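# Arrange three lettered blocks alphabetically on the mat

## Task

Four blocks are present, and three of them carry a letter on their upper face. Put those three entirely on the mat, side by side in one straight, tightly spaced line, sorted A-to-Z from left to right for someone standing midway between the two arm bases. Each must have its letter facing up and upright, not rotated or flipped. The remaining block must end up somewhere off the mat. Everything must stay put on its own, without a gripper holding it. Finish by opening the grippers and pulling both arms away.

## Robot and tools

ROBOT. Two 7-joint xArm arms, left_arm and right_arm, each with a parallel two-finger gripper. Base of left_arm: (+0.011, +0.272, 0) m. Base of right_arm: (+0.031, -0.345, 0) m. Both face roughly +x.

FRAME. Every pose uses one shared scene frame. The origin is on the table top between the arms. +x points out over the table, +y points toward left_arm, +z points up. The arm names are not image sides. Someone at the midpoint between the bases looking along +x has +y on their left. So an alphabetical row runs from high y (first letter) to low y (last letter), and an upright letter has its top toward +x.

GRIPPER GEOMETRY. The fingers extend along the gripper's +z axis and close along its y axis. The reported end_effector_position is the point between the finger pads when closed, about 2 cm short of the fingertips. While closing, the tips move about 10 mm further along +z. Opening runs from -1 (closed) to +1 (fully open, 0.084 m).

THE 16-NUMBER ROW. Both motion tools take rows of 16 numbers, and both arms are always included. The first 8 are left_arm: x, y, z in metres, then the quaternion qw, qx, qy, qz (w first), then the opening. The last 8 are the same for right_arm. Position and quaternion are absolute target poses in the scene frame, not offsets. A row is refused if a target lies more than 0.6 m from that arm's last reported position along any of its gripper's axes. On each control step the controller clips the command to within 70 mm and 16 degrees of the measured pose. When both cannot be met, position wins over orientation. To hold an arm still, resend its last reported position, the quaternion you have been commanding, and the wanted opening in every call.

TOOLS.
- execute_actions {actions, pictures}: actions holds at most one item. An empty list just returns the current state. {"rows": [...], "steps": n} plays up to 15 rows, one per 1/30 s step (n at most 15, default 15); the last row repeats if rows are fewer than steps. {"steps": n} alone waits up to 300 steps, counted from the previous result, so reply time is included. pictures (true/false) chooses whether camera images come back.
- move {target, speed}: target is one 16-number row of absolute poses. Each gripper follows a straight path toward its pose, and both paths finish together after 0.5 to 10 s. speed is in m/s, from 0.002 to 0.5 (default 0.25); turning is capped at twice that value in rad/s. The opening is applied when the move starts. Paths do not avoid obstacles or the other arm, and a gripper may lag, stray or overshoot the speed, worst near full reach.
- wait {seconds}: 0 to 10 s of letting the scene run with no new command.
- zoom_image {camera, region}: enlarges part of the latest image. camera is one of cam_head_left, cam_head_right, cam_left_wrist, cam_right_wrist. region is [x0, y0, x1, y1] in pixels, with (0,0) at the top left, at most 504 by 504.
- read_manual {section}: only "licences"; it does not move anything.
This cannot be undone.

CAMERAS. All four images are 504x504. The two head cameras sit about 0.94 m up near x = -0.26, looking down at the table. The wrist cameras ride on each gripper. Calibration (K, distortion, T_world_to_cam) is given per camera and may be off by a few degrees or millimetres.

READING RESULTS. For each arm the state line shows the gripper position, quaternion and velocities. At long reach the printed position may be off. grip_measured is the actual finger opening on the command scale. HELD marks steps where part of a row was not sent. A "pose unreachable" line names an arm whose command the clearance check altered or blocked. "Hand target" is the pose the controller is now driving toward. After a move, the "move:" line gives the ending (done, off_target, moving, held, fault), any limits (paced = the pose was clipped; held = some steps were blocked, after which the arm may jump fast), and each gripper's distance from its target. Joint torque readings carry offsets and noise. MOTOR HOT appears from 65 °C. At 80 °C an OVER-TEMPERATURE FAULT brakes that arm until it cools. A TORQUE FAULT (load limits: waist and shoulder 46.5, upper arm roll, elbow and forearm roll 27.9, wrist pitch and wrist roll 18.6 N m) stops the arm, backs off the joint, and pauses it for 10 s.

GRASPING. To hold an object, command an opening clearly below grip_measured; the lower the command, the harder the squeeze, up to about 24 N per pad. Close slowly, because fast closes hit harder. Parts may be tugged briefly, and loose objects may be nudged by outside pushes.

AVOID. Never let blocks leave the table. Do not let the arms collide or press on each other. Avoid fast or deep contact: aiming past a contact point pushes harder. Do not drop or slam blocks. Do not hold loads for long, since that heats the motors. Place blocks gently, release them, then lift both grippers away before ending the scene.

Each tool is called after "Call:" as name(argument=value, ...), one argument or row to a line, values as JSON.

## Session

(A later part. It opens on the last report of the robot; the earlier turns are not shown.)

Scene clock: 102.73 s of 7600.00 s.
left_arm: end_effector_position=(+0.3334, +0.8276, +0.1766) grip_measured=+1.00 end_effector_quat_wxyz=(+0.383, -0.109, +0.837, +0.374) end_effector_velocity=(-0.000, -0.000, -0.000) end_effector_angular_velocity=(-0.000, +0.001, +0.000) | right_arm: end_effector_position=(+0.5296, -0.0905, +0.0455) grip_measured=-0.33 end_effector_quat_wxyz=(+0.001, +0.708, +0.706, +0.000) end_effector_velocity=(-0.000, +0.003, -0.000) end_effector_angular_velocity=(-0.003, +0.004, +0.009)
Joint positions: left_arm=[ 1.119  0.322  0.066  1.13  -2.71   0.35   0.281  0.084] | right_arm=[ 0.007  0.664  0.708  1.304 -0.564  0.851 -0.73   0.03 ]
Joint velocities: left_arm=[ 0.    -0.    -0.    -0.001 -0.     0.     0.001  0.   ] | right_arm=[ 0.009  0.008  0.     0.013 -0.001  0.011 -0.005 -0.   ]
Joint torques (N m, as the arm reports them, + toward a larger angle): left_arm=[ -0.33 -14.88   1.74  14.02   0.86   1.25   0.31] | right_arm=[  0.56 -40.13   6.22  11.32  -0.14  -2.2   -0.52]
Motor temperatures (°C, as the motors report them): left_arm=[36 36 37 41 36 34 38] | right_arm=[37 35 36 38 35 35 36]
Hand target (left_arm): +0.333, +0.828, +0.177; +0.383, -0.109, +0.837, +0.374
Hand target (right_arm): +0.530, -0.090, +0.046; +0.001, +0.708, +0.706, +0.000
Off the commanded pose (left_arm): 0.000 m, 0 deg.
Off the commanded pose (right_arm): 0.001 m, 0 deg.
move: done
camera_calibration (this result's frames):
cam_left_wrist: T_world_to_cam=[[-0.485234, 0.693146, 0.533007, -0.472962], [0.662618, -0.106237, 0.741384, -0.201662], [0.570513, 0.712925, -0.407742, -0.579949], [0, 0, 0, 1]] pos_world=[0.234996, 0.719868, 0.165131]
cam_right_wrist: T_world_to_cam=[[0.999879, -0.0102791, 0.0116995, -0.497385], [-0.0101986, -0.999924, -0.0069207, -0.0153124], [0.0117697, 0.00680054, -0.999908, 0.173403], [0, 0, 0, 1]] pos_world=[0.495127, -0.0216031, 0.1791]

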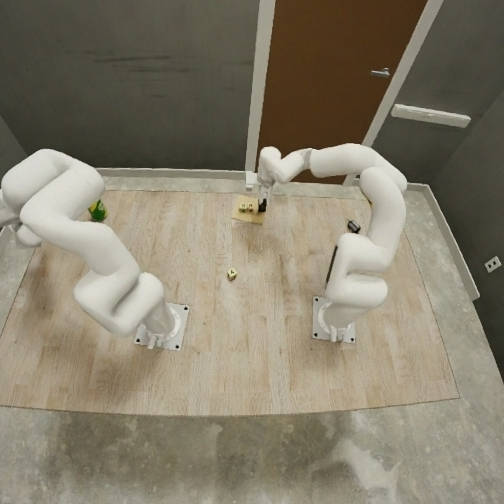

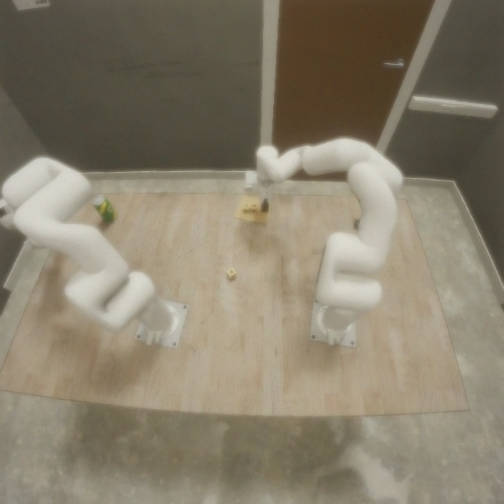

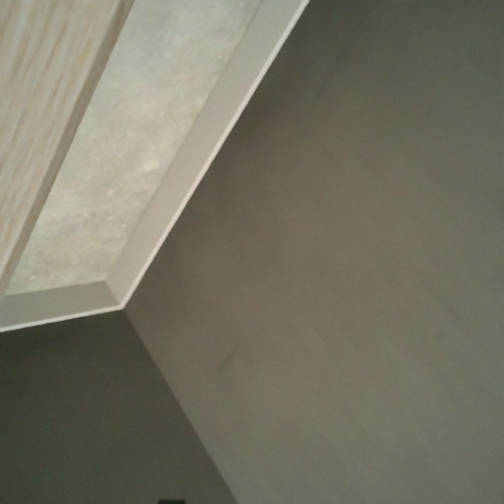

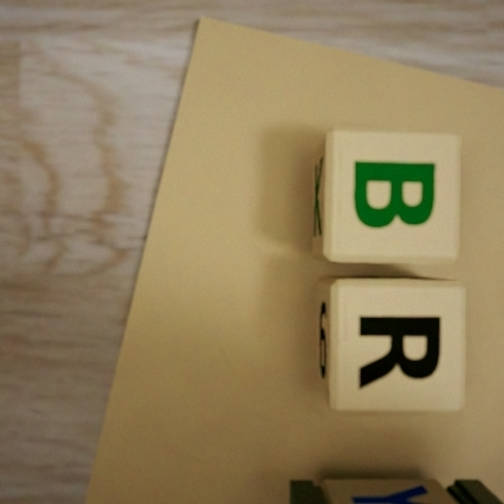

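Call:
move(
  target=[0.3334,0.8276,0.1766,0.383,-0.109,0.837,0.374,1, 0.5315,-0.076,0.031,0,0.7071,0.7071,0,-0.6],
  speed=0.03,
)

Call:
move(
  target=[0.3334,0.8276,0.1766,0.383,-0.109,0.837,0.374,1, 0.5315,-0.076,0.031,0,0.7071,0.7071,0,0.3],
)

Call:
move(
  target=[0.3334,0.8276,0.1766,0.383,-0.109,0.837,0.374,1, 0.5315,-0.076,0.08,0,0.7071,0.7071,0,0.3],
  speed=0.15,
)

Call:
move(
  target=[0.3334,0.8276,0.1766,0.383,-0.109,0.837,0.374,1, 0.5,-0.17,0.22,0,0.7071,0.7071,0,0.3],
)

Scene clock: 115.13 s of 7600.00 s.
left_arm: end_effector_position=(+0.3334, +0.8276, +0.1766) grip_measured=+1.00 end_effector_quat_wxyz=(+0.383, -0.109, +0.837, +0.374) end_effector_velocity=(+0.000, -0.000, -0.000) end_effector_angular_velocity=(-0.000, +0.000, -0.001) | right_arm: end_effector_position=(+0.5315, -0.0761, +0.0311) grip_measured=-0.33 end_effector_quat_wxyz=(+0.000, +0.707, +0.707, +0.000) end_effector_velocity=(+0.003, -0.001, +0.000) end_effector_angular_velocity=(+0.000, -0.002, -0.006)
Joint positions: left_arm=[ 1.119  0.322  0.066  1.13  -2.71   0.35   0.281  0.084] | right_arm=[ 0.054  0.715  0.687  1.344 -0.589  0.845 -0.702  0.03 ]
Joint velocities: left_arm=[-0. -0. -0. -0.  0.  0.  0.  0.] | right_arm=[ 0.001  0.002 -0.004  0.006 -0.    -0.     0.002  0.   ]
Joint torques (N m, as the arm reports them, + toward a larger angle): left_arm=[ -0.3  -14.83   1.6   14.09   0.73   1.38   0.35] | right_arm=[  0.74 -41.44   6.41  11.2   -0.22  -2.14  -0.48]
Motor temperatures (°C, as the motors report them): left_arm=[36 36 37 41 36 34 38] | right_arm=[37 35 36 38 35 35 36]
Hand target (left_arm): +0.333, +0.828, +0.177; +0.383, -0.109, +0.837, +0.374
Hand target (right_arm): +0.531, -0.076, +0.031; -0.000, +0.707, +0.707, +0.000
Off the commanded pose (left_arm): 0.000 m, 0 deg.
Off the commanded pose (right_arm): 0.000 m, 0 deg.
After step 90, 8.43 s passed at rest.
move: done
camera_calibration (this result's frames):
cam_left_wrist: T_world_to_cam=[[-0.485233, 0.693147, 0.533007, -0.472962], [0.662619, -0.106237, 0.741384, -0.201662], [0.570513, 0.712925, -0.407742, -0.579949], [0, 0, 0, 1]] pos_world=[0.234996, 0.719868, 0.165131]
cam_right_wrist: T_world_to_cam=[[0.999919, -0.0077668, 0.010111, -0.498774], [-0.00769217, -0.999943, -0.00739913, -0.00233768], [0.0101679, 0.00732075, -0.999922, 0.159731], [0, 0, 0, 1]] pos_world=[0.497092, -0.00738078, 0.164745]

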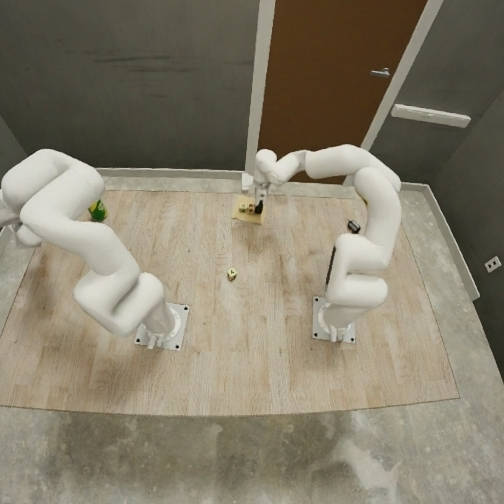

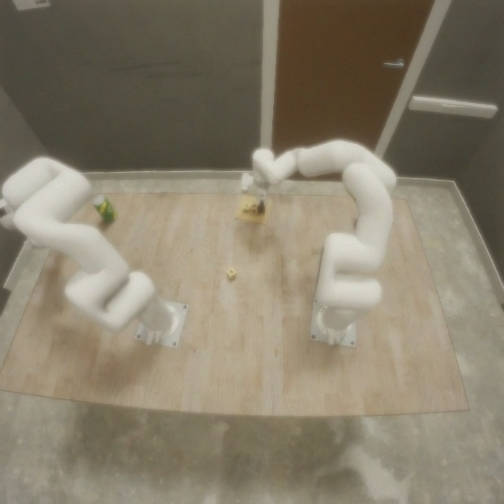

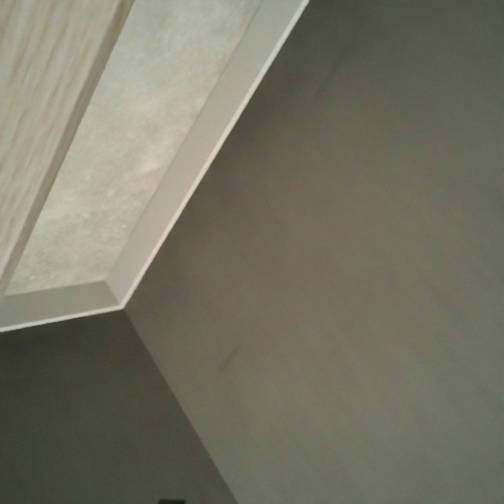

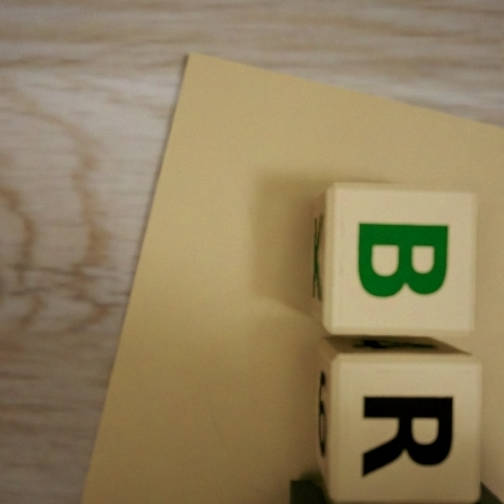

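Scene clock: 115.83 s of 7600.00 s.
left_arm: end_effector_position=(+0.3334, +0.8276, +0.1766) grip_measured=+1.00 end_effector_quat_wxyz=(+0.383, -0.109, +0.837, +0.374) end_effector_velocity=(-0.000, +0.000, +0.000) end_effector_angular_velocity=(+0.001, +0.000, +0.001) | right_arm: end_effector_position=(+0.5315, -0.0760, +0.0310) grip_measured=+0.29 end_effector_quat_wxyz=(+0.000, +0.707, +0.707, +0.000) end_effector_velocity=(-0.000, +0.000, -0.000) end_effector_angular_velocity=(+0.001, +0.001, +0.000)
Joint positions: left_arm=[ 1.119  0.322  0.066  1.13  -2.71   0.35   0.281  0.084] | right_arm=[ 0.055  0.715  0.686  1.344 -0.589  0.845 -0.702  0.056]
Joint velocities: left_arm=[ 0.    -0.     0.001  0.001 -0.    -0.     0.     0.   ] | right_arm=[-0.     0.001  0.001  0.     0.     0.    -0.     0.   ]
Joint torques (N m, as the arm reports them, + toward a larger angle): left_arm=[ -0.34 -15.06   1.73  13.92   0.56   1.32   0.35] | right_arm=[  0.77 -41.54   6.37  10.99  -0.2   -2.11  -0.47]
Motor temperatures (°C, as the motors report them): left_arm=[36 36 37 41 36 34 38] | right_arm=[37 35 36 38 35 35 36]
Hand target (left_arm): +0.333, +0.828, +0.177; +0.383, -0.109, +0.837, +0.374
Hand target (right_arm): +0.531, -0.076, +0.031; -0.000, +0.707, +0.707, +0.000
Off the commanded pose (left_arm): 0.000 m, 0 deg.
Off the commanded pose (right_arm): 0.000 m, 0 deg.
move: done
camera_calibration (this result's frames):
cam_left_wrist: T_world_to_cam=[[-0.485234, 0.693147, 0.533007, -0.472962], [0.662619, -0.106237, 0.741384, -0.201662], [0.570513, 0.712925, -0.407742, -0.579949], [0, 0, 0, 1]] pos_world=[0.234996, 0.719868, 0.165131]
cam_right_wrist: T_world_to_cam=[[0.999921, -0.00759549, 0.010042, -0.498757], [-0.00752187, -0.999945, -0.00734833, -0.00234741], [0.0100972, 0.00727221, -0.999923, 0.159675], [0, 0, 0, 1]] pos_world=[0.497088, -0.00729678, 0.164654]

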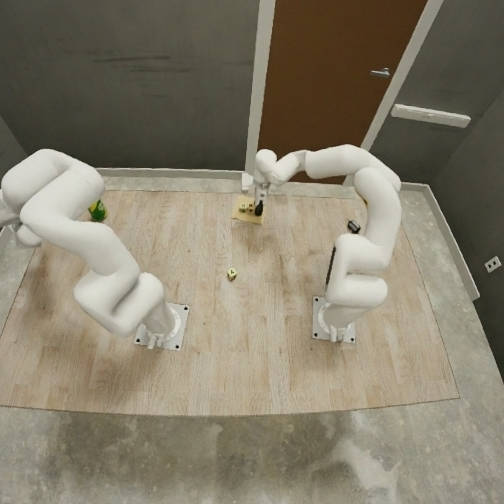

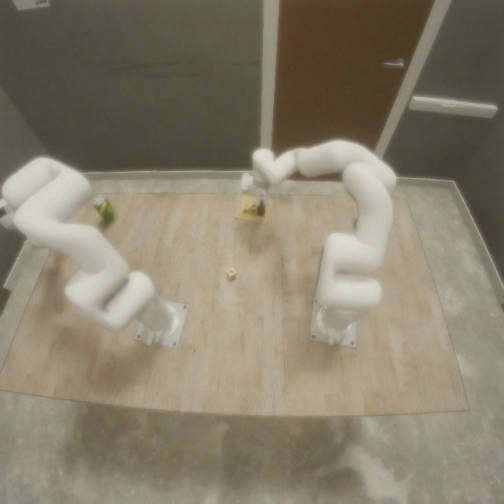

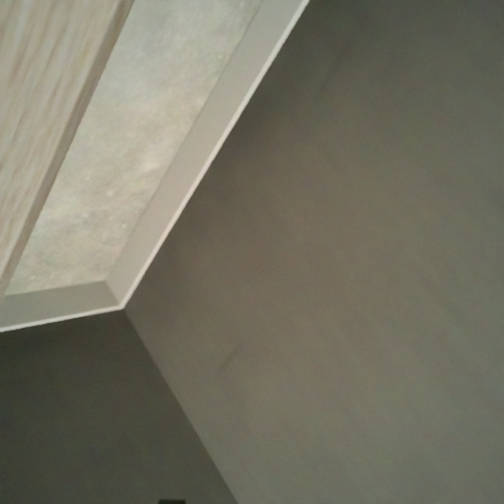

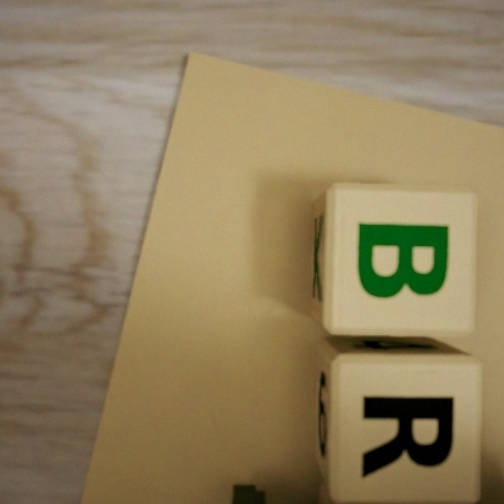

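Scene clock: 116.67 s of 7600.00 s.
left_arm: end_effector_position=(+0.3334, +0.8276, +0.1766) grip_measured=+1.00 end_effector_quat_wxyz=(+0.383, -0.109, +0.837, +0.374) end_effector_velocity=(+0.001, -0.000, -0.000) end_effector_angular_velocity=(+0.000, +0.000, -0.002) | right_arm: end_effector_position=(+0.5312, -0.0763, +0.0794) grip_measured=+0.29 end_effector_quat_wxyz=(-0.000, +0.707, +0.707, -0.001) end_effector_velocity=(+0.001, -0.000, +0.002) end_effector_angular_velocity=(+0.002, -0.002, -0.001)
Joint positions: left_arm=[ 1.119  0.322  0.066  1.13  -2.71   0.35   0.281  0.084] | right_arm=[ 0.018  0.629  0.742  1.356 -0.518  0.933 -0.745  0.056]
Joint velocities: left_arm=[ 0.    -0.    -0.001 -0.     0.001  0.    -0.    -0.   ] | right_arm=[-0.003 -0.002  0.003  0.003  0.002  0.002 -0.002  0.   ]
Joint torques (N m, as the arm reports them, + toward a larger angle): left_arm=[ -0.35 -15.09   1.9   13.87   0.74   1.23   0.23] | right_arm=[  0.81 -39.53   6.1   11.96  -0.13  -2.02  -0.38]
Motor temperatures (°C, as the motors report them): left_arm=[36 36 37 41 36 34 38] | right_arm=[37 35 36 38 35 35 36]
Hand target (left_arm): +0.333, +0.828, +0.177; +0.383, -0.109, +0.837, +0.374
Hand target (right_arm): +0.531, -0.076, +0.080; -0.000, +0.707, +0.707, -0.000
Off the commanded pose (left_arm): 0.000 m, 0 deg.
Off the commanded pose (right_arm): 0.001 m, 0 deg.
move: done
camera_calibration (this result's frames):
cam_left_wrist: T_world_to_cam=[[-0.485234, 0.693147, 0.533007, -0.472962], [0.662619, -0.106237, 0.741384, -0.201662], [0.570513, 0.712925, -0.407742, -0.579949], [0, 0, 0, 1]] pos_world=[0.234996, 0.719868, 0.165131]
cam_right_wrist: T_world_to_cam=[[0.999931, -0.00751492, 0.00901888, -0.498837], [-0.0074531, -0.999949, -0.00686904, -0.00233436], [0.00907004, 0.00680135, -0.999936, 0.208627], [0, 0, 0, 1]] pos_world=[0.496893, -0.0075019, 0.213096]

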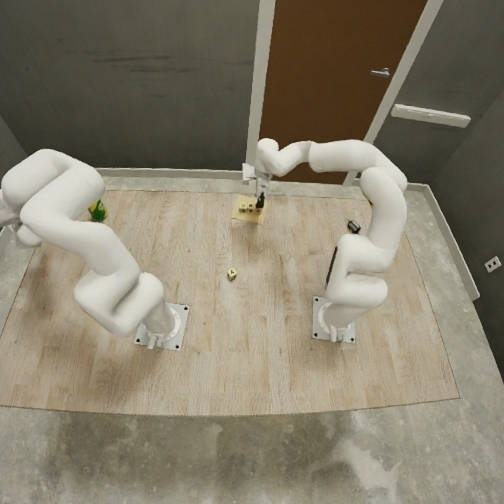

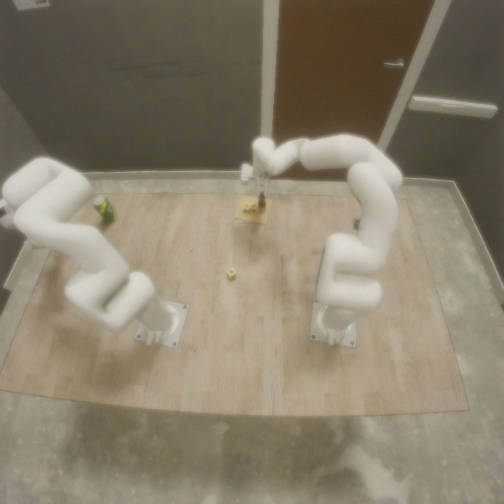

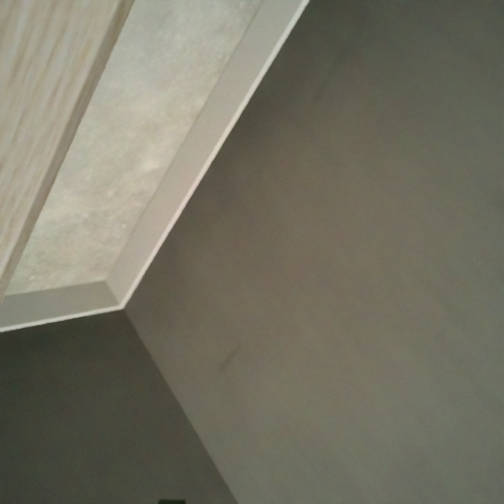

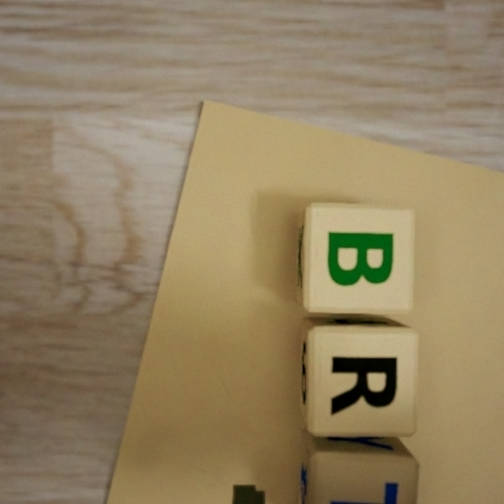

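Scene clock: 117.90 s of 7600.00 s.
left_arm: end_effector_position=(+0.3334, +0.8276, +0.1766) grip_measured=+1.00 end_effector_quat_wxyz=(+0.383, -0.109, +0.837, +0.374) end_effector_velocity=(-0.000, -0.001, -0.001) end_effector_angular_velocity=(-0.001, +0.001, -0.001) | right_arm: end_effector_position=(+0.4997, -0.1696, +0.2193) grip_measured=+0.29 end_effector_quat_wxyz=(-0.000, +0.707, +0.708, -0.001) end_effector_velocity=(+0.001, -0.001, +0.004) end_effector_angular_velocity=(+0.003, -0.007, -0.001)
Joint positions: left_arm=[ 1.119  0.322  0.066  1.13  -2.71   0.35   0.281  0.084] | right_arm=[-0.305  0.158  0.866  1.219 -0.133  1.122 -1.116  0.056]
Joint velocities: left_arm=[ 0.    -0.    -0.    -0.001  0.001 -0.     0.    -0.   ] | right_arm=[-0.005 -0.011 -0.001 -0.     0.01  -0.001 -0.009  0.   ]
Joint torques (N m, as the arm reports them, + toward a larger angle): left_arm=[ -0.71 -14.8    1.84  13.95   0.71   1.12   0.28] | right_arm=[  0.53 -25.47   2.38  14.04  -0.17  -2.09  -0.5 ]
Motor temperatures (°C, as the motors report them): left_arm=[36 36 37 41 36 34 38] | right_arm=[37 35 36 38 35 35 36]
Hand target (left_arm): +0.333, +0.828, +0.177; +0.383, -0.109, +0.837, +0.374
Hand target (right_arm): +0.500, -0.170, +0.220; -0.000, +0.707, +0.708, -0.000
Off the commanded pose (left_arm): 0.000 m, 0 deg.
Off the commanded pose (right_arm): 0.001 m, 0 deg.
move: done
camera_calibration (this result's frames):
cam_left_wrist: T_world_to_cam=[[-0.485234, 0.693147, 0.533007, -0.472962], [0.662619, -0.106237, 0.741384, -0.201662], [0.570513, 0.712925, -0.407742, -0.579949], [0, 0, 0, 1]] pos_world=[0.234996, 0.719868, 0.165131]
cam_right_wrist: T_world_to_cam=[[0.999947, -0.00592476, 0.00837029, -0.468875], [-0.00586616, -0.999958, -0.00700828, -0.0957088], [0.00841147, 0.00695881, -0.99994, 0.349757], [0, 0, 0, 1]] pos_world=[0.465347, -0.100917, 0.35299]

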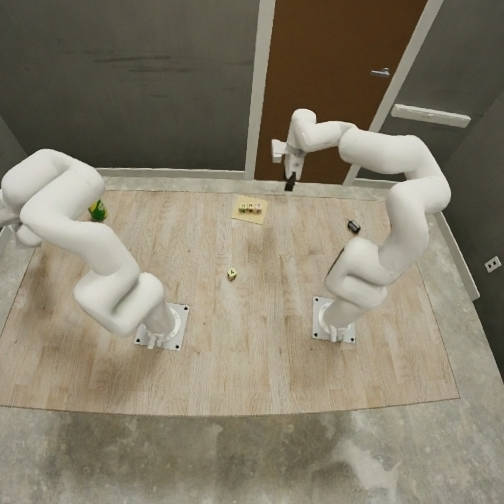

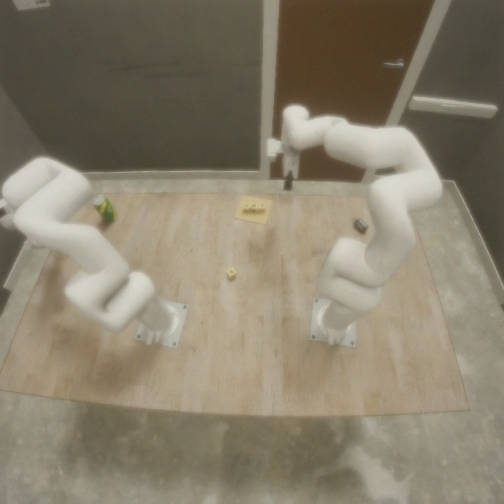

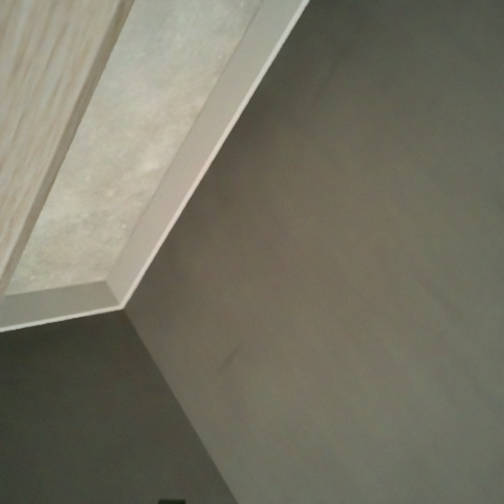

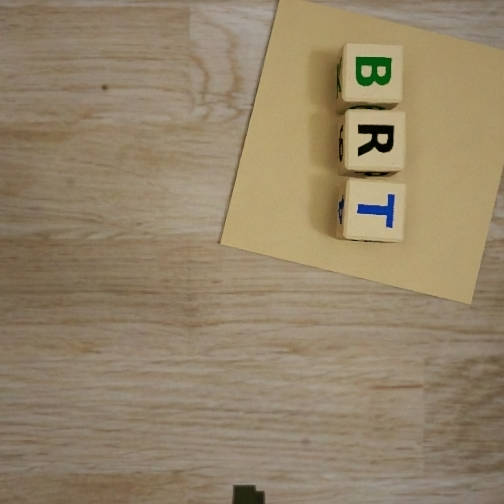

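Call:
finished_scene(
  scene=1,
)

The scene is finished: the task was done.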